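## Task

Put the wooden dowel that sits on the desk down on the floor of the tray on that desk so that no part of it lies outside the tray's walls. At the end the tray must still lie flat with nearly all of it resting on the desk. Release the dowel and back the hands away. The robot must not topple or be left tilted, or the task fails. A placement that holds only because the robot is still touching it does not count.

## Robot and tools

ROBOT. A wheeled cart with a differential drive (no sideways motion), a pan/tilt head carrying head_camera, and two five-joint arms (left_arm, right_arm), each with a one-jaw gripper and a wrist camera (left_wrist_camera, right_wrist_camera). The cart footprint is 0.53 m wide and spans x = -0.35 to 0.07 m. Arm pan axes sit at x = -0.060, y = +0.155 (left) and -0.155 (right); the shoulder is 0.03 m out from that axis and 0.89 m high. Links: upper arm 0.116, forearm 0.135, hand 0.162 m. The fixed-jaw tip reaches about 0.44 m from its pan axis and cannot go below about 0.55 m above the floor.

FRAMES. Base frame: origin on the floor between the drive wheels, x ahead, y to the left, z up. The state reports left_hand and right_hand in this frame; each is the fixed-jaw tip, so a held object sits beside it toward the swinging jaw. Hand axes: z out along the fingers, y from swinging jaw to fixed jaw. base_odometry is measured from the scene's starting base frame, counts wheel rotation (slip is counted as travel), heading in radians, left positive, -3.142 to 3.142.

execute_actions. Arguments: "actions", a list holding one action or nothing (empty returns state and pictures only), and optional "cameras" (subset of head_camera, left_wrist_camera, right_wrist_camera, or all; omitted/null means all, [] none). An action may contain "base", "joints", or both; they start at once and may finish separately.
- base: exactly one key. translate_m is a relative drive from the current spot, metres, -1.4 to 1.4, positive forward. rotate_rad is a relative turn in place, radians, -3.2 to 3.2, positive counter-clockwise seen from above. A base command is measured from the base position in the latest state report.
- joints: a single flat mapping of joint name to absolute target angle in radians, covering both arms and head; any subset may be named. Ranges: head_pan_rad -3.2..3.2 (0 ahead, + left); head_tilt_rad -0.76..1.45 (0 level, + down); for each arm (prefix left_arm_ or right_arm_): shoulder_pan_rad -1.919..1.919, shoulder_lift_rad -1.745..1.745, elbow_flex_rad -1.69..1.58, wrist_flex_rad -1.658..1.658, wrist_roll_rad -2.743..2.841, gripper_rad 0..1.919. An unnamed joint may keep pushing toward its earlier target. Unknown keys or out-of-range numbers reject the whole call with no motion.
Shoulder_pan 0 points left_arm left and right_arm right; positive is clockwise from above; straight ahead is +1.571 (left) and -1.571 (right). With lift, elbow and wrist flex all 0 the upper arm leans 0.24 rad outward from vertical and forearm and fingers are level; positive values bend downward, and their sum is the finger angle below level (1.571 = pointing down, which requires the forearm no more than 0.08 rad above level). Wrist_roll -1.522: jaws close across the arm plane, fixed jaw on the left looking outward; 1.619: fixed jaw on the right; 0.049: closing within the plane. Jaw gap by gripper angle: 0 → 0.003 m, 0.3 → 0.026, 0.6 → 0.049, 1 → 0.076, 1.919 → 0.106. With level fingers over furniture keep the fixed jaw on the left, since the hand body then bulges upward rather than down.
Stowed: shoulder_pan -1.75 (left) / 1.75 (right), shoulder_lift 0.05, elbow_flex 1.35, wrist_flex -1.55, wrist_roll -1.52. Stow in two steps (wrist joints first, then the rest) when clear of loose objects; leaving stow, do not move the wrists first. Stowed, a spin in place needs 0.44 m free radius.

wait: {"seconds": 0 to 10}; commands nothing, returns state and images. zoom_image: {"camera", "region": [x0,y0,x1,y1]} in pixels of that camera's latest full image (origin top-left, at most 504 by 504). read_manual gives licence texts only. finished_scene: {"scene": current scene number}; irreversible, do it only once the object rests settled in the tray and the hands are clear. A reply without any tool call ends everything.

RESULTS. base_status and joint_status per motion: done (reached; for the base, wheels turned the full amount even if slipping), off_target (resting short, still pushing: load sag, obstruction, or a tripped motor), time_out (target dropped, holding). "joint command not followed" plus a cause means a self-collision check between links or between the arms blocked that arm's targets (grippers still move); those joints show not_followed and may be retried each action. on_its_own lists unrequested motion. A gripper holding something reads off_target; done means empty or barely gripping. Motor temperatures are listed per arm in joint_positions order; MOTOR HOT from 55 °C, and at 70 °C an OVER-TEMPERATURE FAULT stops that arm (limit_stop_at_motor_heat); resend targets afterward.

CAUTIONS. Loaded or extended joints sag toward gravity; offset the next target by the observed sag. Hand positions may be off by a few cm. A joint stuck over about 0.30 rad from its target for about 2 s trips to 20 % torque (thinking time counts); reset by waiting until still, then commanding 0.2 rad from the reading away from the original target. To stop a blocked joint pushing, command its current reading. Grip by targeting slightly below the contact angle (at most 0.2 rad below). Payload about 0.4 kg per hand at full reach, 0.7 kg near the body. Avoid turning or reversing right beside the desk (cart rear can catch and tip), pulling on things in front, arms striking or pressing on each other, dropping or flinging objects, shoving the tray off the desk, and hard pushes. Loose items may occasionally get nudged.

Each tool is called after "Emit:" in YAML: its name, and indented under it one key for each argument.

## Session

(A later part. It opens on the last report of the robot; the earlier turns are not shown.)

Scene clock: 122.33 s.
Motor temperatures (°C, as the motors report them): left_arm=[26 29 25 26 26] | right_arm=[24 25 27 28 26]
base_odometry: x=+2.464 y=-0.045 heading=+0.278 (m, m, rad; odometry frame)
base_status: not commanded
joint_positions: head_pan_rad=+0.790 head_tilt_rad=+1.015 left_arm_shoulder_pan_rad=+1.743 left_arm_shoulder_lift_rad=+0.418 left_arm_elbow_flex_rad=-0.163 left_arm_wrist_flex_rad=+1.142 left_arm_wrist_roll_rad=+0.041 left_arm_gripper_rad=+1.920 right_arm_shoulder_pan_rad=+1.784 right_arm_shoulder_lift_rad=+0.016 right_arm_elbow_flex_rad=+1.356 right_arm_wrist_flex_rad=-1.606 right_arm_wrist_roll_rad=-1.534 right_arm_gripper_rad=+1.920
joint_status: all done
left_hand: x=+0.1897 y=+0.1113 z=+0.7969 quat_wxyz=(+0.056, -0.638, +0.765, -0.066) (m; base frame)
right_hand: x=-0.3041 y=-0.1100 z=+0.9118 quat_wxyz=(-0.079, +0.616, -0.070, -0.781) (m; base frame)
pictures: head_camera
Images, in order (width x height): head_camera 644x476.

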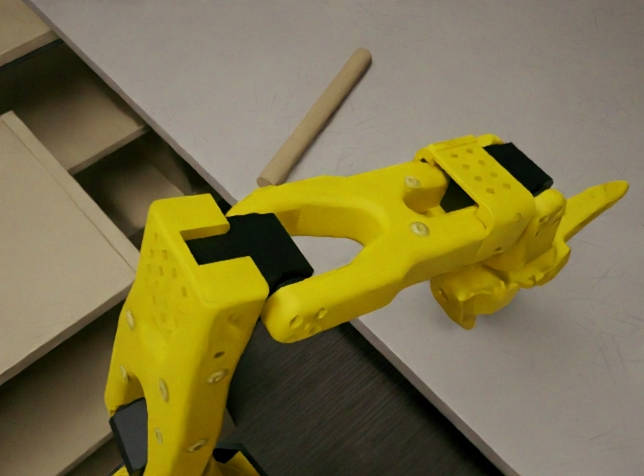

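Emit:
execute_actions:
  actions:
    - {"joints":{"left_arm_shoulder_pan_rad":1.15,"left_arm_shoulder_lift_rad":0.7,"left_arm_elbow_flex_rad":-0.6,"left_arm_wrist_flex_rad":1.2,"left_arm_wrist_roll_rad":1.42,"left_arm_gripper_rad":1.0}}
  cameras: ["head_camera","left_wrist_camera"]

Scene clock: 133.30 s.
Motor temperatures (°C, as the motors report them): left_arm=[26 29 25 26 26] | right_arm=[24 25 27 28 26]
base_odometry: x=+2.464 y=-0.045 heading=+0.278 (m, m, rad; odometry frame)
base_status: not commanded
joint_positions: head_pan_rad=+0.790 head_tilt_rad=+1.015 left_arm_shoulder_pan_rad=+1.157 left_arm_shoulder_lift_rad=+0.719 left_arm_elbow_flex_rad=-0.563 left_arm_wrist_flex_rad=+1.194 left_arm_wrist_roll_rad=+1.411 left_arm_gripper_rad=+1.012 right_arm_shoulder_pan_rad=+1.784 right_arm_shoulder_lift_rad=+0.016 right_arm_elbow_flex_rad=+1.356 right_arm_wrist_flex_rad=-1.606 right_arm_wrist_roll_rad=-1.534 right_arm_gripper_rad=+1.920
joint_status: all done
left_hand: x=+0.2119 y=+0.2658 z=+0.7875 quat_wxyz=(+0.034, -0.989, -0.102, -0.105) (m; base frame)
right_hand: x=-0.3041 y=-0.1100 z=+0.9118 quat_wxyz=(-0.079, +0.616, -0.070, -0.781) (m; base frame)
pictures: head_camera, left_wrist_camera
Images, in order (width x height): head_camera 644x476, left_wrist_camera 644x476.

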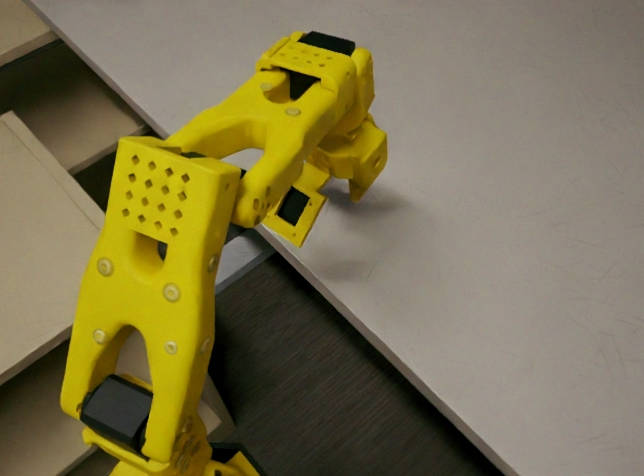

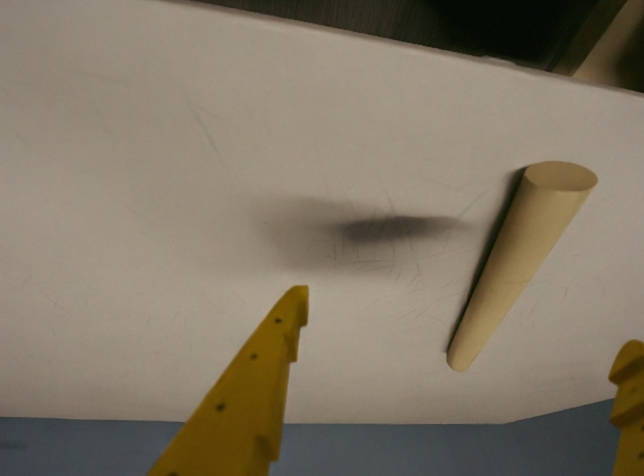

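Emit:
execute_actions:
  actions:
    - {"joints":{"left_arm_shoulder_pan_rad":1.1,"left_arm_shoulder_lift_rad":0.88,"left_arm_elbow_flex_rad":-0.68,"left_arm_wrist_flex_rad":1.2}}
  cameras: ["left_wrist_camera"]

Scene clock: 136.50 s.
Motor temperatures (°C, as the motors report them): left_arm=[26 29 25 26 26] | right_arm=[24 25 27 28 26]
base_odometry: x=+2.464 y=-0.045 heading=+0.278 (m, m, rad; odometry frame)
base_status: not commanded
joint_positions: head_pan_rad=+0.790 head_tilt_rad=+1.015 left_arm_shoulder_pan_rad=+1.108 left_arm_shoulder_lift_rad=+0.900 left_arm_elbow_flex_rad=-0.643 left_arm_wrist_flex_rad=+1.194 left_arm_wrist_roll_rad=+1.411 left_arm_gripper_rad=+1.012 right_arm_shoulder_pan_rad=+1.784 right_arm_shoulder_lift_rad=+0.016 right_arm_elbow_flex_rad=+1.356 right_arm_wrist_flex_rad=-1.606 right_arm_wrist_roll_rad=-1.534 right_arm_gripper_rad=+1.920
joint_status: all done
left_hand: x=+0.1991 y=+0.2755 z=+0.7532 quat_wxyz=(+0.020, -0.990, -0.127, -0.057) (m; base frame)
right_hand: x=-0.3041 y=-0.1100 z=+0.9118 quat_wxyz=(-0.079, +0.616, -0.070, -0.781) (m; base frame)
pictures: left_wrist_camera
Images, in order (width x height): left_wrist_camera 644x476.

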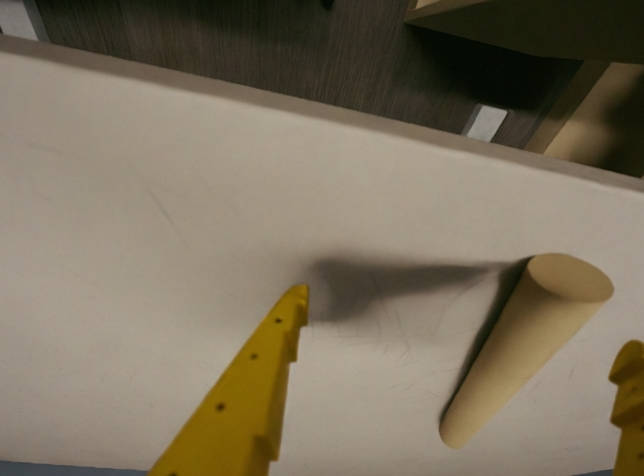

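Emit:
execute_actions:
  actions:
    - {"joints":{"left_arm_shoulder_lift_rad":1.0,"left_arm_elbow_flex_rad":-0.8,"left_arm_wrist_flex_rad":1.12}}
  cameras: ["left_wrist_camera"]

Scene clock: 141.00 s.
Motor temperatures (°C, as the motors report them): left_arm=[26 29 25 26 26] | right_arm=[24 25 27 28 26]
base_odometry: x=+2.464 y=-0.045 heading=+0.278 (m, m, rad; odometry frame)
base_status: not commanded
joint_positions: head_pan_rad=+0.790 head_tilt_rad=+1.015 left_arm_shoulder_pan_rad=+1.108 left_arm_shoulder_lift_rad=+1.021 left_arm_elbow_flex_rad=-0.763 left_arm_wrist_flex_rad=+1.129 left_arm_wrist_roll_rad=+1.411 left_arm_gripper_rad=+1.012 right_arm_shoulder_pan_rad=+1.784 right_arm_shoulder_lift_rad=+0.016 right_arm_elbow_flex_rad=+1.356 right_arm_wrist_flex_rad=-1.606 right_arm_wrist_roll_rad=-1.534 right_arm_gripper_rad=+1.920
joint_status: all done
left_hand: x=+0.2125 y=+0.2821 z=+0.7413 quat_wxyz=(+0.030, -0.988, -0.126, -0.086) (m; base frame)
right_hand: x=-0.3041 y=-0.1100 z=+0.9118 quat_wxyz=(-0.079, +0.616, -0.070, -0.781) (m; base frame)
pictures: left_wrist_camera
Images, in order (width x height): left_wrist_camera 644x476.

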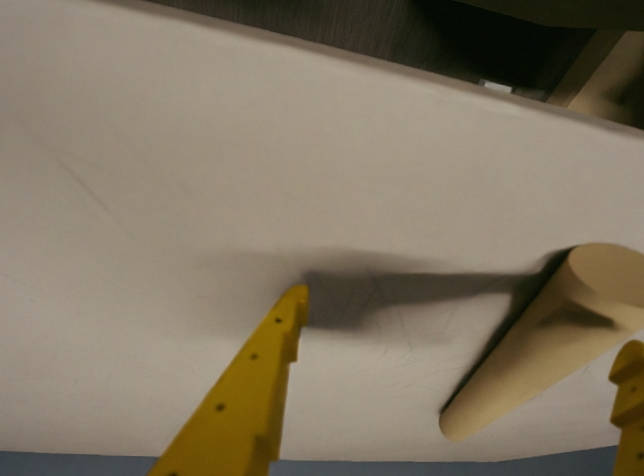

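Emit:
execute_actions:
  actions:
    - {"joints":{"left_arm_gripper_rad":0.05}}
  cameras: ["head_camera","left_wrist_camera"]

Scene clock: 143.53 s.
Motor temperatures (°C, as the motors report them): left_arm=[26 29 25 26 26] | right_arm=[24 25 27 28 26]
base_odometry: x=+2.464 y=-0.045 heading=+0.278 (m, m, rad; odometry frame)
base_status: not commanded
joint_positions: head_pan_rad=+0.790 head_tilt_rad=+1.015 left_arm_shoulder_pan_rad=+1.108 left_arm_shoulder_lift_rad=+1.021 left_arm_elbow_flex_rad=-0.763 left_arm_wrist_flex_rad=+1.129 left_arm_wrist_roll_rad=+1.411 left_arm_gripper_rad=+0.064 right_arm_shoulder_pan_rad=+1.784 right_arm_shoulder_lift_rad=+0.016 right_arm_elbow_flex_rad=+1.356 right_arm_wrist_flex_rad=-1.606 right_arm_wrist_roll_rad=-1.534 right_arm_gripper_rad=+1.920
joint_status: all done
left_hand: x=+0.2125 y=+0.2821 z=+0.7413 quat_wxyz=(+0.030, -0.988, -0.126, -0.086) (m; base frame)
right_hand: x=-0.3041 y=-0.1100 z=+0.9118 quat_wxyz=(-0.079, +0.616, -0.070, -0.781) (m; base frame)
pictures: head_camera, left_wrist_camera
Images, in order (width x height): head_camera 644x476, left_wrist_camera 644x476.

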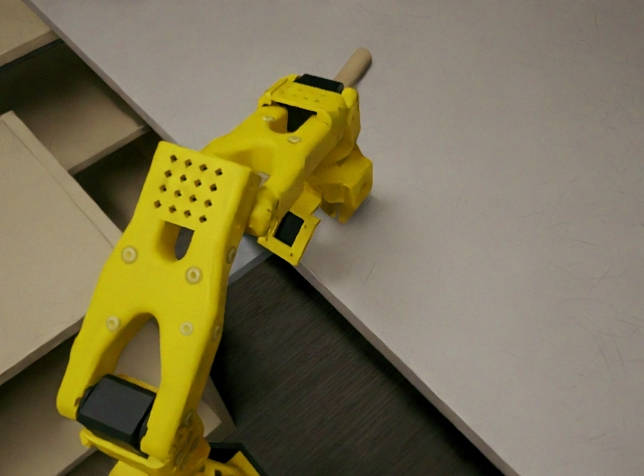

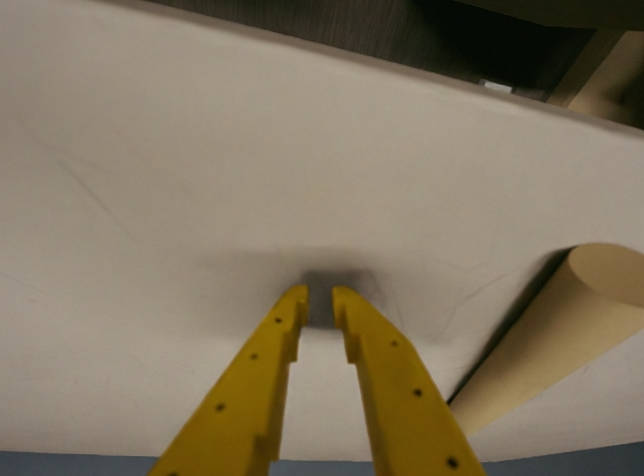

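Emit:
execute_actions:
  actions:
    - {"base":{"translate_m":0.04},"joints":{"left_arm_gripper_rad":1.0,"left_arm_shoulder_lift_rad":0.9}}
  cameras: []

Emit:
execute_actions:
  actions:
    - {"joints":{"left_arm_shoulder_lift_rad":1.05,"left_arm_elbow_flex_rad":-0.8,"left_arm_wrist_flex_rad":0.95}}
  cameras: ["left_wrist_camera"]

Scene clock: 148.03 s.
Motor temperatures (°C, as the motors report them): left_arm=[26 29 25 26 26] | right_arm=[24 25 27 28 26]
base_odometry: x=+2.503 y=-0.034 heading=+0.278 (m, m, rad; odometry frame)
base_status: done
joint_positions: head_pan_rad=+0.790 head_tilt_rad=+1.015 left_arm_shoulder_pan_rad=+1.106 left_arm_shoulder_lift_rad=+0.955 left_arm_elbow_flex_rad=-0.764 left_arm_wrist_flex_rad=+1.129 left_arm_wrist_roll_rad=+1.411 left_arm_gripper_rad=+0.986 right_arm_shoulder_pan_rad=+1.784 right_arm_shoulder_lift_rad=+0.016 right_arm_elbow_flex_rad=+1.356 right_arm_wrist_flex_rad=-1.606 right_arm_wrist_roll_rad=-1.534 right_arm_gripper_rad=+1.920
joint_status: all done
left_hand: x=+0.2210 y=+0.2869 z=+0.7597 quat_wxyz=(+0.041, -0.984, -0.127, -0.118) (m; base frame)
right_hand: x=-0.3041 y=-0.1100 z=+0.9118 quat_wxyz=(-0.079, +0.616, -0.070, -0.781) (m; base frame)
pictures: none
No camera images: the call's "cameras" was empty. Leave "cameras" out to get every camera's image.

Scene clock: 148.87 s.
Motor temperatures (°C, as the motors report them): left_arm=[26 29 25 26 26] | right_arm=[24 25 27 28 26]
base_odometry: x=+2.503 y=-0.034 heading=+0.278 (m, m, rad; odometry frame)
base_status: not commanded
joint_positions: head_pan_rad=+0.790 head_tilt_rad=+1.015 left_arm_shoulder_pan_rad=+1.106 left_arm_shoulder_lift_rad=+1.066 left_arm_elbow_flex_rad=-0.767 left_arm_wrist_flex_rad=+0.959 left_arm_wrist_roll_rad=+1.411 left_arm_gripper_rad=+0.987 right_arm_shoulder_pan_rad=+1.784 right_arm_shoulder_lift_rad=+0.016 right_arm_elbow_flex_rad=+1.356 right_arm_wrist_flex_rad=-1.606 right_arm_wrist_roll_rad=-1.534 right_arm_gripper_rad=+1.920
joint_status: all done
left_hand: x=+0.2306 y=+0.2917 z=+0.7361 quat_wxyz=(+0.052, -0.980, -0.126, -0.147) (m; base frame)
right_hand: x=-0.3041 y=-0.1100 z=+0.9118 quat_wxyz=(-0.079, +0.616, -0.070, -0.781) (m; base frame)
pictures: left_wrist_camera
Images, in order (width x height): left_wrist_camera 644x476.

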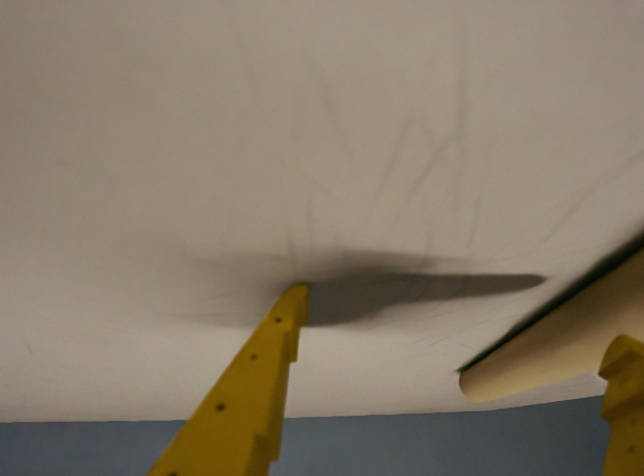

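Emit:
execute_actions:
  actions:
    - {"joints":{"left_arm_gripper_rad":0.05}}
  cameras: ["head_camera","left_wrist_camera"]

Scene clock: 151.17 s.
Motor temperatures (°C, as the motors report them): left_arm=[26 29 25 26 26] | right_arm=[24 25 27 28 26]
base_odometry: x=+2.503 y=-0.034 heading=+0.278 (m, m, rad; odometry frame)
base_status: not commanded
joint_positions: head_pan_rad=+0.790 head_tilt_rad=+1.015 left_arm_shoulder_pan_rad=+1.106 left_arm_shoulder_lift_rad=+1.067 left_arm_elbow_flex_rad=-0.767 left_arm_wrist_flex_rad=+0.959 left_arm_wrist_roll_rad=+1.411 left_arm_gripper_rad=+0.064 right_arm_shoulder_pan_rad=+1.784 right_arm_shoulder_lift_rad=+0.016 right_arm_elbow_flex_rad=+1.356 right_arm_wrist_flex_rad=-1.606 right_arm_wrist_roll_rad=-1.534 right_arm_gripper_rad=+1.920
joint_status: all done
left_hand: x=+0.2304 y=+0.2916 z=+0.7356 quat_wxyz=(+0.051, -0.980, -0.126, -0.147) (m; base frame)
right_hand: x=-0.3041 y=-0.1100 z=+0.9118 quat_wxyz=(-0.079, +0.616, -0.070, -0.781) (m; base frame)
pictures: head_camera, left_wrist_camera
Images, in order (width x height): head_camera 644x476, left_wrist_camera 644x476.

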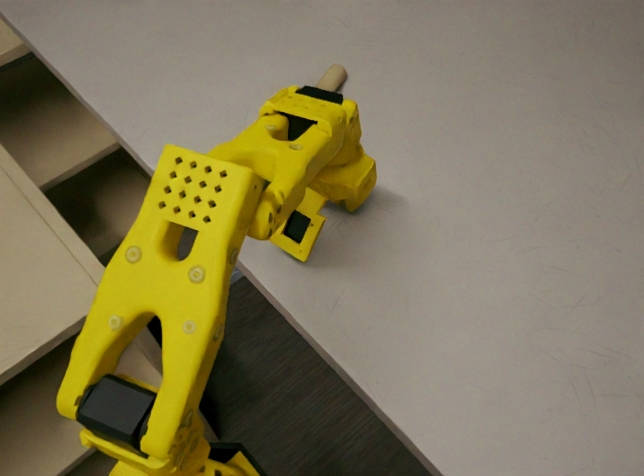

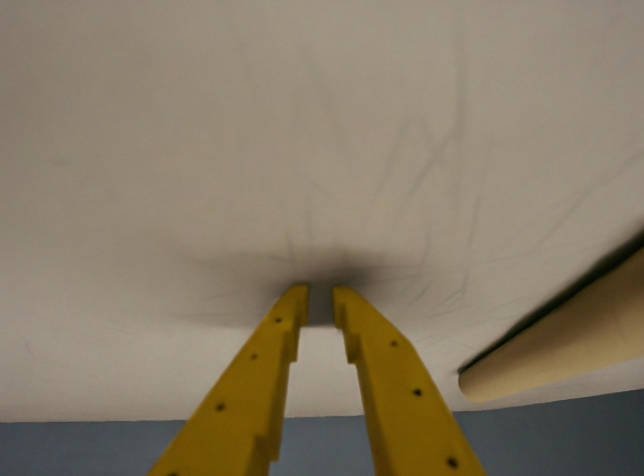

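Emit:
execute_actions:
  actions:
    - {"joints":{"left_arm_gripper_rad":1.2,"left_arm_shoulder_lift_rad":0.9}}
  cameras: []

Emit:
execute_actions:
  actions:
    - {"joints":{"left_arm_shoulder_pan_rad":1.0}}
  cameras: []

Emit:
execute_actions:
  actions:
    - {"joints":{"left_arm_shoulder_lift_rad":1.06}}
  cameras: ["left_wrist_camera"]

Scene clock: 157.33 s.
Motor temperatures (°C, as the motors report them): left_arm=[26 29 25 26 26] | right_arm=[24 25 27 28 26]
base_odometry: x=+2.503 y=-0.034 heading=+0.278 (m, m, rad; odometry frame)
base_status: not commanded
joint_positions: head_pan_rad=+0.790 head_tilt_rad=+1.015 left_arm_shoulder_pan_rad=+1.106 left_arm_shoulder_lift_rad=+0.957 left_arm_elbow_flex_rad=-0.767 left_arm_wrist_flex_rad=+0.959 left_arm_wrist_roll_rad=+1.411 left_arm_gripper_rad=+1.186 right_arm_shoulder_pan_rad=+1.784 right_arm_shoulder_lift_rad=+0.016 right_arm_elbow_flex_rad=+1.356 right_arm_wrist_flex_rad=-1.606 right_arm_wrist_roll_rad=-1.534 right_arm_gripper_rad=+1.920
joint_status: all done
left_hand: x=+0.2444 y=+0.2987 z=+0.7686 quat_wxyz=(+0.069, -0.970, -0.125, -0.198) (m; base frame)
right_hand: x=-0.3041 y=-0.1100 z=+0.9118 quat_wxyz=(-0.079, +0.616, -0.070, -0.781) (m; base frame)
pictures: none
No camera images: the call's "cameras" was empty. Leave "cameras" out to get every camera's image.

Scene clock: 158.03 s.
Motor temperatures (°C, as the motors report them): left_arm=[26 29 25 26 26] | right_arm=[24 25 27 28 26]
base_odometry: x=+2.503 y=-0.034 heading=+0.278 (m, m, rad; odometry frame)
base_status: not commanded
joint_positions: head_pan_rad=+0.790 head_tilt_rad=+1.015 left_arm_shoulder_pan_rad=+1.008 left_arm_shoulder_lift_rad=+0.957 left_arm_elbow_flex_rad=-0.767 left_arm_wrist_flex_rad=+0.959 left_arm_wrist_roll_rad=+1.411 left_arm_gripper_rad=+1.187 right_arm_shoulder_pan_rad=+1.784 right_arm_shoulder_lift_rad=+0.016 right_arm_elbow_flex_rad=+1.356 right_arm_wrist_flex_rad=-1.606 right_arm_wrist_roll_rad=-1.534 right_arm_gripper_rad=+1.920
joint_status: all done
left_hand: x=+0.2288 y=+0.3278 z=+0.7686 quat_wxyz=(+0.079, -0.963, -0.172, -0.194) (m; base frame)
right_hand: x=-0.3041 y=-0.1100 z=+0.9118 quat_wxyz=(-0.079, +0.616, -0.070, -0.781) (m; base frame)
pictures: none
No camera images: the call's "cameras" was empty. Leave "cameras" out to get every camera's image.

Scene clock: 158.73 s.
Motor temperatures (°C, as the motors report them): left_arm=[26 29 25 26 26] | right_arm=[24 25 27 28 26]
base_odometry: x=+2.503 y=-0.034 heading=+0.278 (m, m, rad; odometry frame)
base_status: not commanded
joint_positions: head_pan_rad=+0.790 head_tilt_rad=+1.015 left_arm_shoulder_pan_rad=+1.008 left_arm_shoulder_lift_rad=+1.070 left_arm_elbow_flex_rad=-0.772 left_arm_wrist_flex_rad=+0.959 left_arm_wrist_roll_rad=+1.411 left_arm_gripper_rad=+1.187 right_arm_shoulder_pan_rad=+1.784 right_arm_shoulder_lift_rad=+0.016 right_arm_elbow_flex_rad=+1.356 right_arm_wrist_flex_rad=-1.606 right_arm_wrist_roll_rad=-1.534 right_arm_gripper_rad=+1.920
joint_status: all done
left_hand: x=+0.2159 y=+0.3196 z=+0.7356 quat_wxyz=(+0.059, -0.972, -0.174, -0.145) (m; base frame)
right_hand: x=-0.3041 y=-0.1100 z=+0.9118 quat_wxyz=(-0.079, +0.616, -0.070, -0.781) (m; base frame)
pictures: left_wrist_camera
Images, in order (width x height): left_wrist_camera 644x476.

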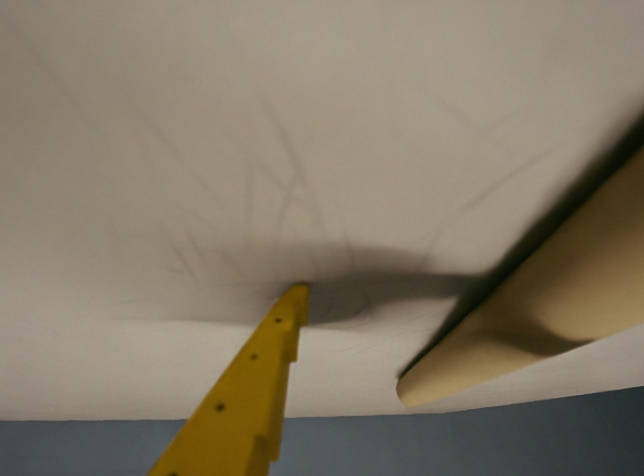

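Emit:
execute_actions:
  actions:
    - {"joints":{"left_arm_gripper_rad":0.05}}
  cameras: ["left_wrist_camera"]

Scene clock: 161.13 s.
Motor temperatures (°C, as the motors report them): left_arm=[26 29 25 26 26] | right_arm=[24 25 27 28 26]
base_odometry: x=+2.503 y=-0.034 heading=+0.278 (m, m, rad; odometry frame)
base_status: not commanded
joint_positions: head_pan_rad=+0.790 head_tilt_rad=+1.015 left_arm_shoulder_pan_rad=+1.003 left_arm_shoulder_lift_rad=+1.072 left_arm_elbow_flex_rad=-0.775 left_arm_wrist_flex_rad=+0.956 left_arm_wrist_roll_rad=+1.412 left_arm_gripper_rad=+0.229 right_arm_shoulder_pan_rad=+1.784 right_arm_shoulder_lift_rad=+0.016 right_arm_elbow_flex_rad=+1.356 right_arm_wrist_flex_rad=-1.606 right_arm_wrist_roll_rad=-1.534 right_arm_gripper_rad=+1.920
joint_status: left_arm_gripper_rad off_target (ended at +0.229, target +0.050)
left_hand: x=+0.2158 y=+0.3213 z=+0.7358 quat_wxyz=(+0.060, -0.971, -0.177, -0.147) (m; base frame)
right_hand: x=-0.3041 y=-0.1100 z=+0.9118 quat_wxyz=(-0.079, +0.616, -0.070, -0.781) (m; base frame)
pictures: left_wrist_camera
Images, in order (width x height): left_wrist_camera 644x476.

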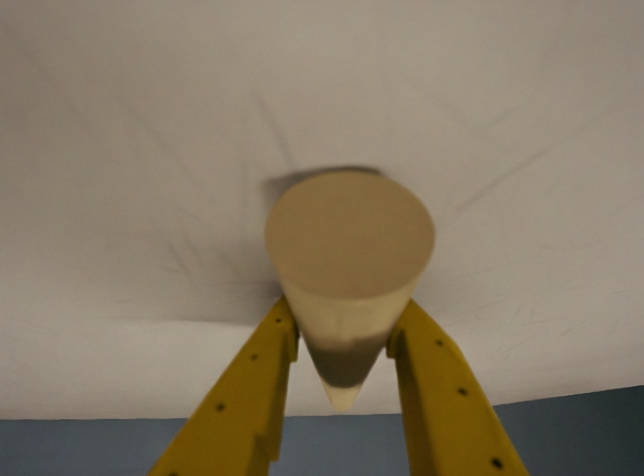

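Emit:
execute_actions:
  actions:
    - {"joints":{"left_arm_shoulder_lift_rad":0.6,"left_arm_elbow_flex_rad":-0.4,"left_arm_wrist_flex_rad":1.1,"head_pan_rad":0.2,"head_tilt_rad":1.2}}
  cameras: []

Emit:
execute_actions:
  actions:
    - {"joints":{"left_arm_shoulder_pan_rad":1.85,"left_arm_wrist_roll_rad":0.32}}
  cameras: ["head_camera"]

Scene clock: 165.90 s.
Motor temperatures (°C, as the motors report them): left_arm=[26 29 25 26 26] | right_arm=[24 25 27 28 26]
base_odometry: x=+2.503 y=-0.034 heading=+0.278 (m, m, rad; odometry frame)
base_status: not commanded
joint_positions: head_pan_rad=+0.210 head_tilt_rad=+1.195 left_arm_shoulder_pan_rad=+1.003 left_arm_shoulder_lift_rad=+0.661 left_arm_elbow_flex_rad=-0.396 left_arm_wrist_flex_rad=+1.096 left_arm_wrist_roll_rad=+1.412 left_arm_gripper_rad=+0.226 right_arm_shoulder_pan_rad=+1.784 right_arm_shoulder_lift_rad=+0.016 right_arm_elbow_flex_rad=+1.356 right_arm_wrist_flex_rad=-1.606 right_arm_wrist_roll_rad=-1.534 right_arm_gripper_rad=+1.920
joint_status: all done
left_hand: x=+0.1849 y=+0.3016 z=+0.7781 quat_wxyz=(+0.040, -0.978, -0.178, -0.097) (m; base frame)
right_hand: x=-0.3041 y=-0.1100 z=+0.9118 quat_wxyz=(-0.079, +0.616, -0.070, -0.781) (m; base frame)
pictures: none
No camera images: the call's "cameras" was empty. Leave "cameras" out to get every camera's image.

Scene clock: 167.50 s.
Motor temperatures (°C, as the motors report them): left_arm=[26 29 25 26 26] | right_arm=[24 25 27 28 26]
base_odometry: x=+2.503 y=-0.034 heading=+0.278 (m, m, rad; odometry frame)
base_status: not commanded
joint_positions: head_pan_rad=+0.210 head_tilt_rad=+1.195 left_arm_shoulder_pan_rad=+1.843 left_arm_shoulder_lift_rad=+0.656 left_arm_elbow_flex_rad=-0.396 left_arm_wrist_flex_rad=+1.096 left_arm_wrist_roll_rad=+0.329 left_arm_gripper_rad=+0.226 right_arm_shoulder_pan_rad=+1.784 right_arm_shoulder_lift_rad=+0.016 right_arm_elbow_flex_rad=+1.356 right_arm_wrist_flex_rad=-1.606 right_arm_wrist_roll_rad=-1.534 right_arm_gripper_rad=+1.920
joint_status: all done
left_hand: x=+0.2089 y=+0.0774 z=+0.7780 quat_wxyz=(+0.052, -0.706, +0.700, -0.094) (m; base frame)
right_hand: x=-0.3041 y=-0.1100 z=+0.9118 quat_wxyz=(-0.079, +0.616, -0.070, -0.781) (m; base frame)
pictures: head_camera
Images, in order (width x height): head_camera 644x476.

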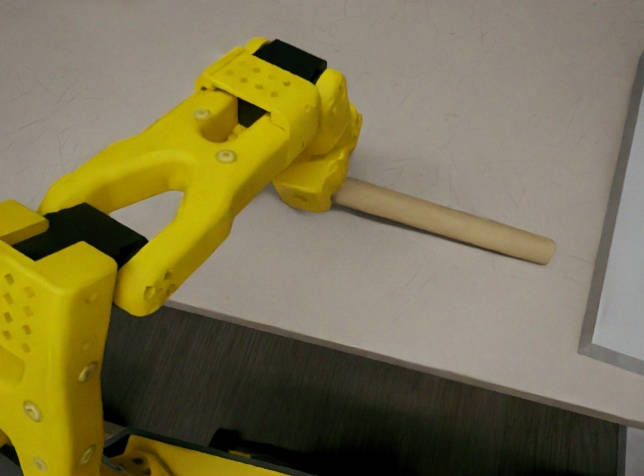

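Emit:
execute_actions:
  actions:
    - {"joints":{"left_arm_shoulder_lift_rad":0.82}}
  cameras: []

Scene clock: 169.87 s.
Motor temperatures (°C, as the motors report them): left_arm=[26 29 25 26 26] | right_arm=[24 25 27 28 26]
base_odometry: x=+2.503 y=-0.034 heading=+0.278 (m, m, rad; odometry frame)
base_status: not commanded
joint_positions: head_pan_rad=+0.210 head_tilt_rad=+1.195 left_arm_shoulder_pan_rad=+1.843 left_arm_shoulder_lift_rad=+0.833 left_arm_elbow_flex_rad=-0.396 left_arm_wrist_flex_rad=+1.096 left_arm_wrist_roll_rad=+0.329 left_arm_gripper_rad=+0.218 right_arm_shoulder_pan_rad=+1.784 right_arm_shoulder_lift_rad=+0.016 right_arm_elbow_flex_rad=+1.356 right_arm_wrist_flex_rad=-1.606 right_arm_wrist_roll_rad=-1.534 right_arm_gripper_rad=+1.920
joint_status: all done
left_hand: x=+0.1856 y=+0.0839 z=+0.7360 quat_wxyz=(+0.009, -0.710, +0.704, -0.017) (m; base frame)
right_hand: x=-0.3041 y=-0.1100 z=+0.9118 quat_wxyz=(-0.079, +0.616, -0.070, -0.781) (m; base frame)
pictures: none
No camera images: the call's "cameras" was empty. Leave "cameras" out to get every camera's image.

Emit:
execute_actions:
  actions:
    - {"joints":{"left_arm_gripper_rad":1.0}}
  cameras: []

Emit:
execute_actions:
  actions:
    - {"joints":{"left_arm_shoulder_lift_rad":0.3,"left_arm_shoulder_pan_rad":0.9,"right_arm_shoulder_pan_rad":-1.5,"right_arm_shoulder_lift_rad":0.0,"right_arm_elbow_flex_rad":0.3,"head_pan_rad":-0.2}}
  cameras: []

Emit:
execute_actions:
  actions:
    - {"joints":{"right_arm_shoulder_pan_rad":-1.8,"right_arm_shoulder_lift_rad":0.4,"right_arm_elbow_flex_rad":-0.2,"right_arm_wrist_flex_rad":1.15,"right_arm_wrist_roll_rad":0.05,"right_arm_gripper_rad":1.0}}
  cameras: ["head_camera","right_wrist_camera"]

Scene clock: 174.93 s.
Motor temperatures (°C, as the motors report them): left_arm=[26 29 25 26 26] | right_arm=[24 25 27 28 26]
base_odometry: x=+2.503 y=-0.034 heading=+0.278 (m, m, rad; odometry frame)
base_status: not commanded
joint_positions: head_pan_rad=+0.210 head_tilt_rad=+1.195 left_arm_shoulder_pan_rad=+1.843 left_arm_shoulder_lift_rad=+0.837 left_arm_elbow_flex_rad=-0.396 left_arm_wrist_flex_rad=+1.096 left_arm_wrist_roll_rad=+0.329 left_arm_gripper_rad=+0.986 right_arm_shoulder_pan_rad=+1.784 right_arm_shoulder_lift_rad=+0.016 right_arm_elbow_flex_rad=+1.356 right_arm_wrist_flex_rad=-1.606 right_arm_wrist_roll_rad=-1.534 right_arm_gripper_rad=+1.920
joint_status: all done
left_hand: x=+0.1849 y=+0.0841 z=+0.7350 quat_wxyz=(+0.008, -0.710, +0.704, -0.015) (m; base frame)
right_hand: x=-0.3041 y=-0.1100 z=+0.9118 quat_wxyz=(-0.079, +0.616, -0.070, -0.781) (m; base frame)
pictures: none
No camera images: the call's "cameras" was empty. Leave "cameras" out to get every camera's image.

Scene clock: 178.03 s.
Motor temperatures (°C, as the motors report them): left_arm=[26 29 25 26 26] | right_arm=[24 25 27 28 26]
base_odometry: x=+2.503 y=-0.034 heading=+0.278 (m, m, rad; odometry frame)
base_status: not commanded
joint_positions: head_pan_rad=-0.190 head_tilt_rad=+1.195 left_arm_shoulder_pan_rad=+0.908 left_arm_shoulder_lift_rad=+0.351 left_arm_elbow_flex_rad=-0.396 left_arm_wrist_flex_rad=+1.096 left_arm_wrist_roll_rad=+0.329 left_arm_gripper_rad=+0.987 right_arm_shoulder_pan_rad=-1.492 right_arm_shoulder_lift_rad=+0.016 right_arm_elbow_flex_rad=+0.335 right_arm_wrist_flex_rad=-1.606 right_arm_wrist_roll_rad=-1.534 right_arm_gripper_rad=+1.920
joint_status: all done
left_hand: x=+0.1807 y=+0.3395 z=+0.8583 quat_wxyz=(+0.213, -0.919, +0.298, -0.144) (m; base frame)
right_hand: x=+0.1786 y=-0.1660 z=+1.1172 quat_wxyz=(+0.987, +0.007, +0.157, -0.033) (m; base frame)
pictures: none
No camera images: the call's "cameras" was empty. Leave "cameras" out to get every camera's image.

Scene clock: 180.60 s.
Motor temperatures (°C, as the motors report them): left_arm=[26 29 25 26 26] | right_arm=[24 25 27 28 26]
base_odometry: x=+2.503 y=-0.034 heading=+0.278 (m, m, rad; odometry frame)
base_status: not commanded
joint_positions: head_pan_rad=-0.190 head_tilt_rad=+1.195 left_arm_shoulder_pan_rad=+0.908 left_arm_shoulder_lift_rad=+0.351 left_arm_elbow_flex_rad=-0.396 left_arm_wrist_flex_rad=+1.096 left_arm_wrist_roll_rad=+0.329 left_arm_gripper_rad=+0.987 right_arm_shoulder_pan_rad=-1.793 right_arm_shoulder_lift_rad=+0.421 right_arm_elbow_flex_rad=-0.164 right_arm_wrist_flex_rad=+1.140 right_arm_wrist_roll_rad=+0.041 right_arm_gripper_rad=+1.006
joint_status: all done
left_hand: x=+0.1807 y=+0.3395 z=+0.8583 quat_wxyz=(+0.213, -0.919, +0.298, -0.144) (m; base frame)
right_hand: x=+0.1875 y=-0.0994 z=+0.7965 quat_wxyz=(+0.068, -0.776, +0.625, -0.054) (m; base frame)
pictures: head_camera, right_wrist_camera
Images, in order (width x height): head_camera 644x476, right_wrist_camera 644x476.

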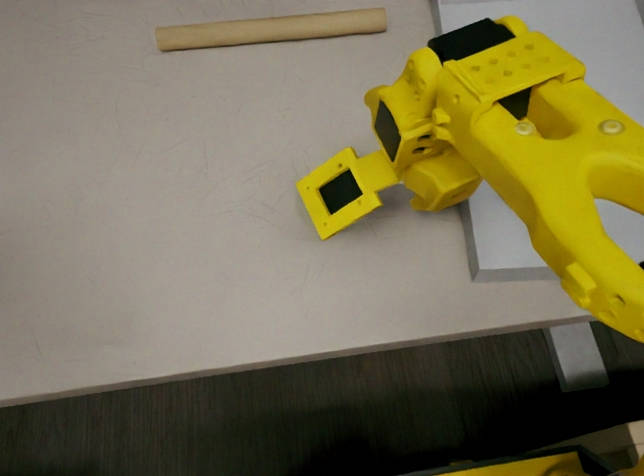

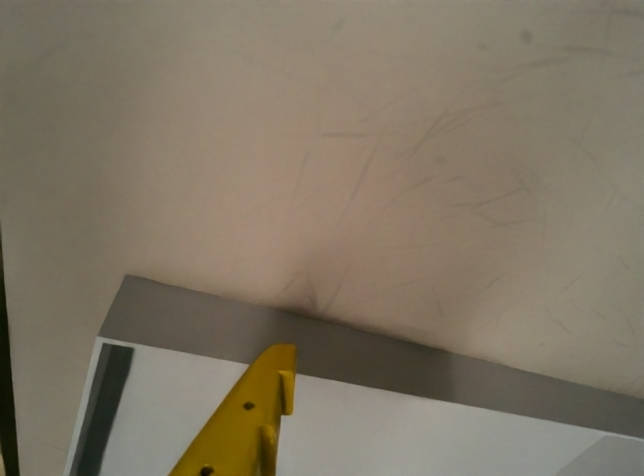

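Emit:
execute_actions:
  actions:
    - {"joints":{"right_arm_shoulder_pan_rad":-1.7,"right_arm_shoulder_lift_rad":1.33,"right_arm_elbow_flex_rad":-1.2,"right_arm_wrist_flex_rad":0.2,"right_arm_wrist_roll_rad":-1.52,"right_arm_gripper_rad":0.0,"head_tilt_rad":1.0}}
  cameras: ["head_camera","right_wrist_camera"]

Scene clock: 192.97 s.
Motor temperatures (°C, as the motors report them): left_arm=[26 29 25 26 26] | right_arm=[24 25 27 28 26]
base_odometry: x=+2.503 y=-0.034 heading=+0.278 (m, m, rad; odometry frame)
base_status: not commanded
joint_positions: head_pan_rad=-0.190 head_tilt_rad=+1.015 left_arm_shoulder_pan_rad=+0.908 left_arm_shoulder_lift_rad=+0.351 left_arm_elbow_flex_rad=-0.396 left_arm_wrist_flex_rad=+1.096 left_arm_wrist_roll_rad=+0.329 left_arm_gripper_rad=+0.987 right_arm_shoulder_pan_rad=-1.707 right_arm_shoulder_lift_rad=+1.358 right_arm_elbow_flex_rad=-1.159 right_arm_wrist_flex_rad=+0.220 right_arm_wrist_roll_rad=-1.511 right_arm_gripper_rad=+0.006
joint_status: all done
left_hand: x=+0.1807 y=+0.3395 z=+0.8583 quat_wxyz=(+0.213, -0.919, +0.298, -0.144) (m; base frame)
right_hand: x=+0.3611 y=-0.0894 z=+0.8032 quat_wxyz=(+0.544, -0.062, +0.836, +0.034) (m; base frame)
pictures: head_camera, right_wrist_camera
Images, in order (width x height): head_camera 644x476, right_wrist_camera 644x476.

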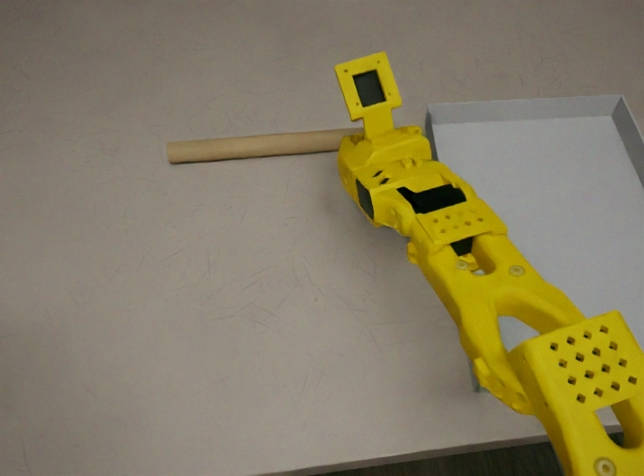

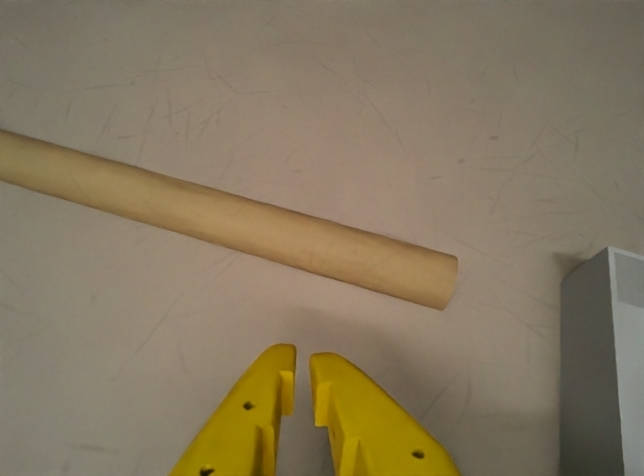

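Emit:
execute_actions:
  actions:
    - {"base":{"translate_m":0.05}}
  cameras: ["head_camera","right_wrist_camera"]

Scene clock: 198.87 s.
Motor temperatures (°C, as the motors report them): left_arm=[26 29 25 26 26] | right_arm=[24 25 27 28 26]
base_odometry: x=+2.551 y=-0.020 heading=+0.277 (m, m, rad; odometry frame)
base_status: done
joint_positions: head_pan_rad=-0.190 head_tilt_rad=+1.015 left_arm_shoulder_pan_rad=+0.907 left_arm_shoulder_lift_rad=+0.349 left_arm_elbow_flex_rad=-0.396 left_arm_wrist_flex_rad=+1.096 left_arm_wrist_roll_rad=+0.329 left_arm_gripper_rad=+0.987 right_arm_shoulder_pan_rad=-1.707 right_arm_shoulder_lift_rad=+1.358 right_arm_elbow_flex_rad=-1.159 right_arm_wrist_flex_rad=+0.220 right_arm_wrist_roll_rad=-1.513 right_arm_gripper_rad=+0.006
joint_status: not commanded
left_hand: x=+0.1804 y=+0.3399 z=+0.8587 quat_wxyz=(+0.214, -0.919, +0.298, -0.144) (m; base frame)
right_hand: x=+0.3611 y=-0.0894 z=+0.8032 quat_wxyz=(+0.544, -0.061, +0.836, +0.035) (m; base frame)
pictures: head_camera, right_wrist_camera
Images, in order (width x height): head_camera 644x476, right_wrist_camera 644x476.

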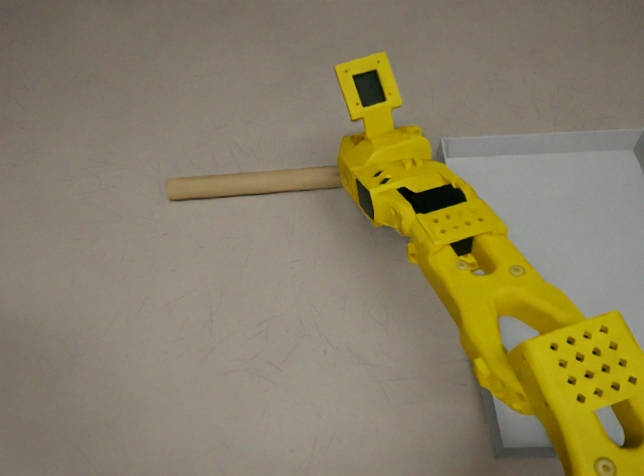

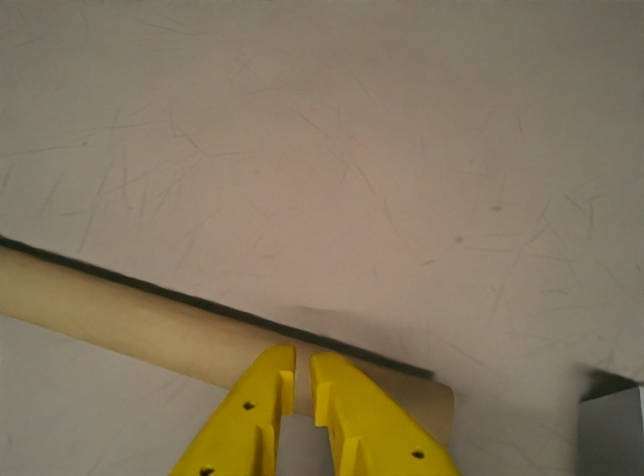

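Emit:
execute_actions:
  actions:
    - {"joints":{"right_arm_shoulder_lift_rad":1.42,"right_arm_elbow_flex_rad":-1.2,"right_arm_wrist_flex_rad":0.3,"right_arm_wrist_roll_rad":0.05,"right_arm_gripper_rad":1.0}}
  cameras: ["head_camera","right_wrist_camera"]

Scene clock: 203.07 s.
Motor temperatures (°C, as the motors report them): left_arm=[26 29 25 26 26] | right_arm=[24 25 27 28 26]
base_odometry: x=+2.551 y=-0.020 heading=+0.277 (m, m, rad; odometry frame)
base_status: not commanded
joint_positions: head_pan_rad=-0.190 head_tilt_rad=+1.015 left_arm_shoulder_pan_rad=+0.907 left_arm_shoulder_lift_rad=+0.349 left_arm_elbow_flex_rad=-0.396 left_arm_wrist_flex_rad=+1.096 left_arm_wrist_roll_rad=+0.329 left_arm_gripper_rad=+0.987 right_arm_shoulder_pan_rad=-1.707 right_arm_shoulder_lift_rad=+1.450 right_arm_elbow_flex_rad=-1.162 right_arm_wrist_flex_rad=+0.293 right_arm_wrist_roll_rad=+0.043 right_arm_gripper_rad=+0.994
joint_status: all done
left_hand: x=+0.1804 y=+0.3399 z=+0.8587 quat_wxyz=(+0.214, -0.919, +0.298, -0.144) (m; base frame)
right_hand: x=+0.3424 y=-0.1001 z=+0.7516 quat_wxyz=(+0.359, -0.662, +0.580, -0.311) (m; base frame)
pictures: head_camera, right_wrist_camera
Images, in order (width x height): head_camera 644x476, right_wrist_camera 644x476.

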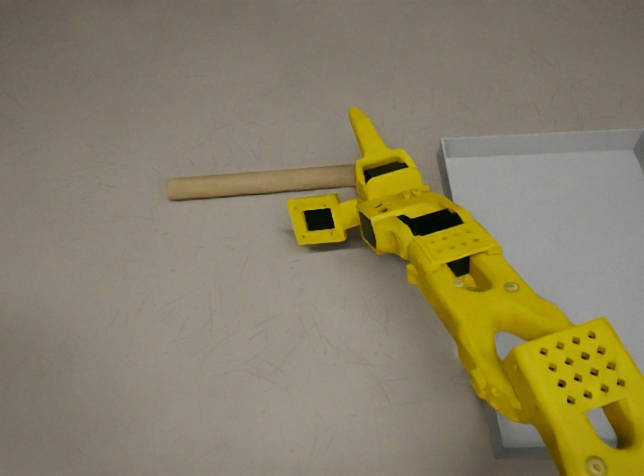

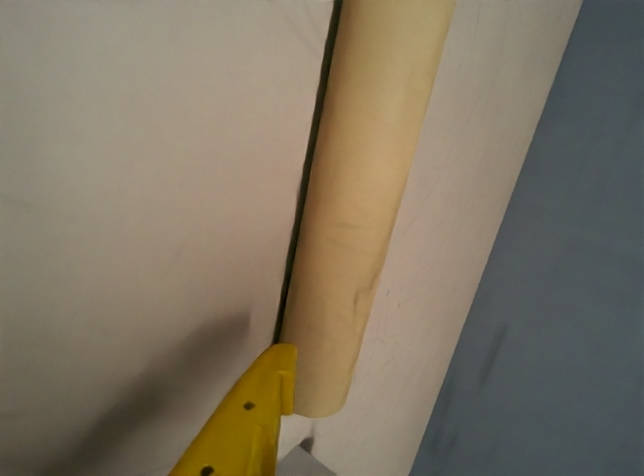

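Emit:
execute_actions:
  actions:
    - {"base":{"translate_m":0.025},"joints":{"right_arm_shoulder_lift_rad":1.5}}
  cameras: ["right_wrist_camera"]

Emit:
execute_actions:
  actions:
    - {"joints":{"right_arm_gripper_rad":0.05}}
  cameras: ["head_camera","right_wrist_camera"]

Scene clock: 206.33 s.
Motor temperatures (°C, as the motors report them): left_arm=[26 29 25 26 26] | right_arm=[24 25 27 28 26]
base_odometry: x=+2.576 y=-0.013 heading=+0.277 (m, m, rad; odometry frame)
base_status: done
joint_positions: head_pan_rad=-0.190 head_tilt_rad=+1.015 left_arm_shoulder_pan_rad=+0.907 left_arm_shoulder_lift_rad=+0.348 left_arm_elbow_flex_rad=-0.396 left_arm_wrist_flex_rad=+1.096 left_arm_wrist_roll_rad=+0.329 left_arm_gripper_rad=+0.987 right_arm_shoulder_pan_rad=-1.707 right_arm_shoulder_lift_rad=+1.510 right_arm_elbow_flex_rad=-1.178 right_arm_wrist_flex_rad=+0.293 right_arm_wrist_roll_rad=+0.043 right_arm_gripper_rad=+0.994
joint_status: all done
left_hand: x=+0.1805 y=+0.3399 z=+0.8592 quat_wxyz=(+0.214, -0.919, +0.298, -0.145) (m; base frame)
right_hand: x=+0.3355 y=-0.1011 z=+0.7333 quat_wxyz=(+0.344, -0.669, +0.587, -0.298) (m; base frame)
pictures: right_wrist_camera
Images, in order (width x height): right_wrist_camera 644x476.

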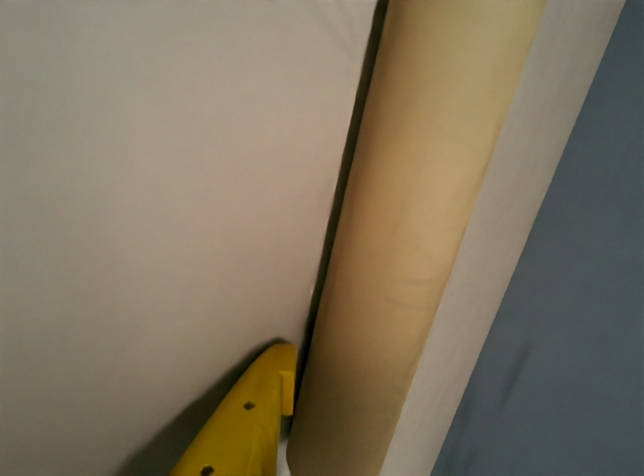

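Scene clock: 207.50 s.
Motor temperatures (°C, as the motors report them): left_arm=[26 29 25 26 26] | right_arm=[24 25 27 28 26]
base_odometry: x=+2.576 y=-0.013 heading=+0.277 (m, m, rad; odometry frame)
base_status: not commanded
joint_positions: head_pan_rad=-0.190 head_tilt_rad=+1.015 left_arm_shoulder_pan_rad=+0.907 left_arm_shoulder_lift_rad=+0.348 left_arm_elbow_flex_rad=-0.396 left_arm_wrist_flex_rad=+1.096 left_arm_wrist_roll_rad=+0.329 left_arm_gripper_rad=+0.987 right_arm_shoulder_pan_rad=-1.706 right_arm_shoulder_lift_rad=+1.521 right_arm_elbow_flex_rad=-1.196 right_arm_wrist_flex_rad=+0.293 right_arm_wrist_roll_rad=+0.043 right_arm_gripper_rad=+0.056
joint_status: all done
left_hand: x=+0.1805 y=+0.3399 z=+0.8592 quat_wxyz=(+0.214, -0.919, +0.298, -0.145) (m; base frame)
right_hand: x=+0.3364 y=-0.1016 z=+0.7340 quat_wxyz=(+0.346, -0.668, +0.587, -0.301) (m; base frame)
pictures: head_camera, right_wrist_camera
Images, in order (width x height): head_camera 644x476, right_wrist_camera 644x476.

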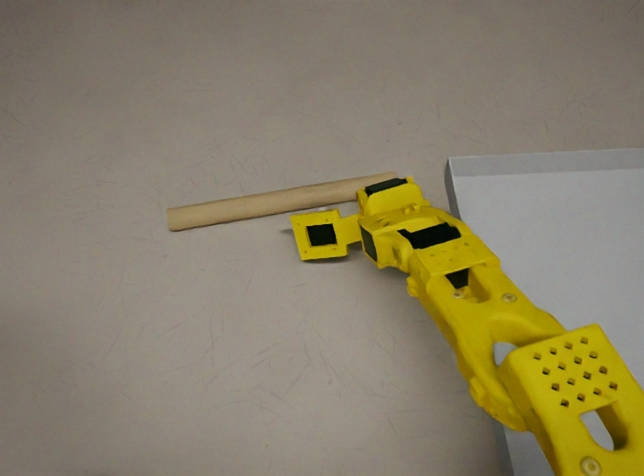

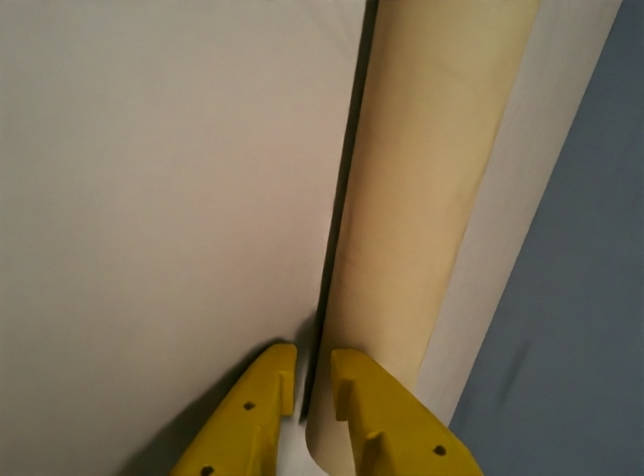

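Emit:
execute_actions:
  actions:
    - {"joints":{"head_tilt_rad":1.45,"head_pan_rad":0,"right_arm_shoulder_lift_rad":1.2}}
  cameras: ["head_camera"]

Scene clock: 211.23 s.
Motor temperatures (°C, as the motors report them): left_arm=[26 29 25 26 26] | right_arm=[24 25 27 28 26]
base_odometry: x=+2.576 y=-0.013 heading=+0.277 (m, m, rad; odometry frame)
base_status: not commanded
joint_positions: head_pan_rad=-0.010 head_tilt_rad=+1.445 left_arm_shoulder_pan_rad=+0.907 left_arm_shoulder_lift_rad=+0.348 left_arm_elbow_flex_rad=-0.396 left_arm_wrist_flex_rad=+1.096 left_arm_wrist_roll_rad=+0.329 left_arm_gripper_rad=+0.987 right_arm_shoulder_pan_rad=-1.706 right_arm_shoulder_lift_rad=+1.268 right_arm_elbow_flex_rad=-1.195 right_arm_wrist_flex_rad=+0.295 right_arm_wrist_roll_rad=+0.043 right_arm_gripper_rad=+0.056
joint_status: all done
left_hand: x=+0.1805 y=+0.3399 z=+0.8592 quat_wxyz=(+0.214, -0.919, +0.298, -0.145) (m; base frame)
right_hand: x=+0.3642 y=-0.0978 z=+0.8310 quat_wxyz=(+0.427, -0.619, +0.544, -0.371) (m; base frame)
pictures: head_camera
Images, in order (width x height): head_camera 644x476.

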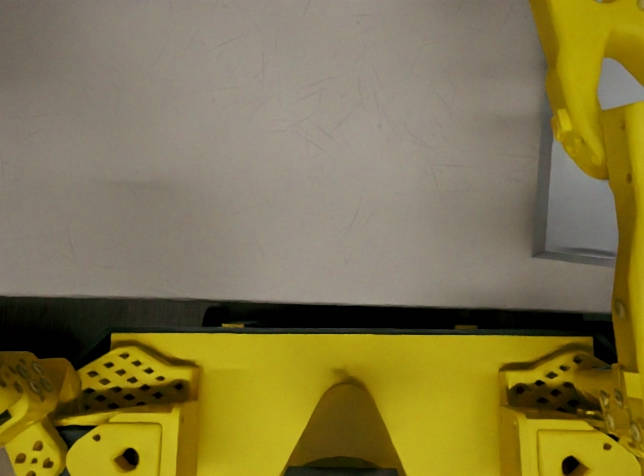

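Emit:
execute_actions:
  actions:
    - {"joints":{"head_tilt_rad":1.0,"head_pan_rad":-0.15,"right_arm_shoulder_pan_rad":-1.75,"right_arm_shoulder_lift_rad":1.33,"right_arm_elbow_flex_rad":-1.16,"right_arm_wrist_flex_rad":0.3,"right_arm_wrist_roll_rad":-1.52}}
  cameras: ["head_camera","right_wrist_camera"]

Scene clock: 221.77 s.
Motor temperatures (°C, as the motors report them): left_arm=[26 30 25 26 26] | right_arm=[24 25 27 28 26]
base_odometry: x=+2.576 y=-0.013 heading=+0.277 (m, m, rad; odometry frame)
base_status: not commanded
joint_positions: head_pan_rad=-0.140 head_tilt_rad=+1.015 left_arm_shoulder_pan_rad=+0.907 left_arm_shoulder_lift_rad=+0.348 left_arm_elbow_flex_rad=-0.396 left_arm_wrist_flex_rad=+1.096 left_arm_wrist_roll_rad=+0.329 left_arm_gripper_rad=+0.987 right_arm_shoulder_pan_rad=-1.744 right_arm_shoulder_lift_rad=+1.360 right_arm_elbow_flex_rad=-1.156 right_arm_wrist_flex_rad=+0.295 right_arm_wrist_roll_rad=-1.513 right_arm_gripper_rad=+0.056
joint_status: all done
left_hand: x=+0.1805 y=+0.3399 z=+0.8592 quat_wxyz=(+0.214, -0.919, +0.298, -0.145) (m; base frame)
right_hand: x=+0.3527 y=-0.0750 z=+0.7910 quat_wxyz=(+0.509, -0.078, +0.856, +0.042) (m; base frame)
pictures: head_camera, right_wrist_camera
Images, in order (width x height): head_camera 644x476, right_wrist_camera 644x476.

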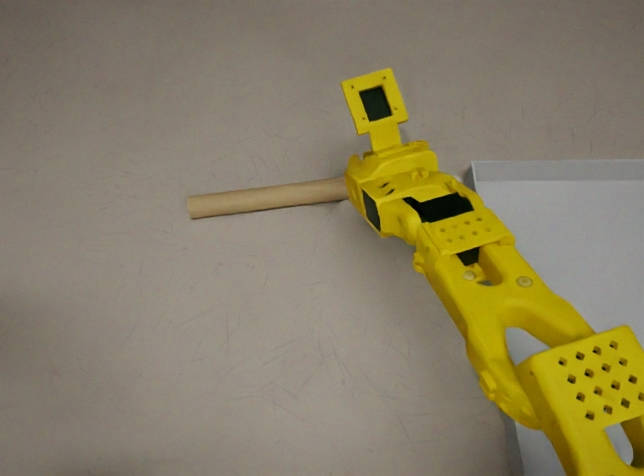

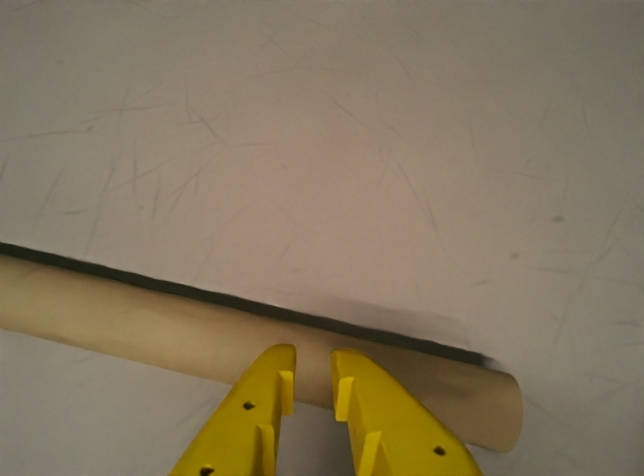

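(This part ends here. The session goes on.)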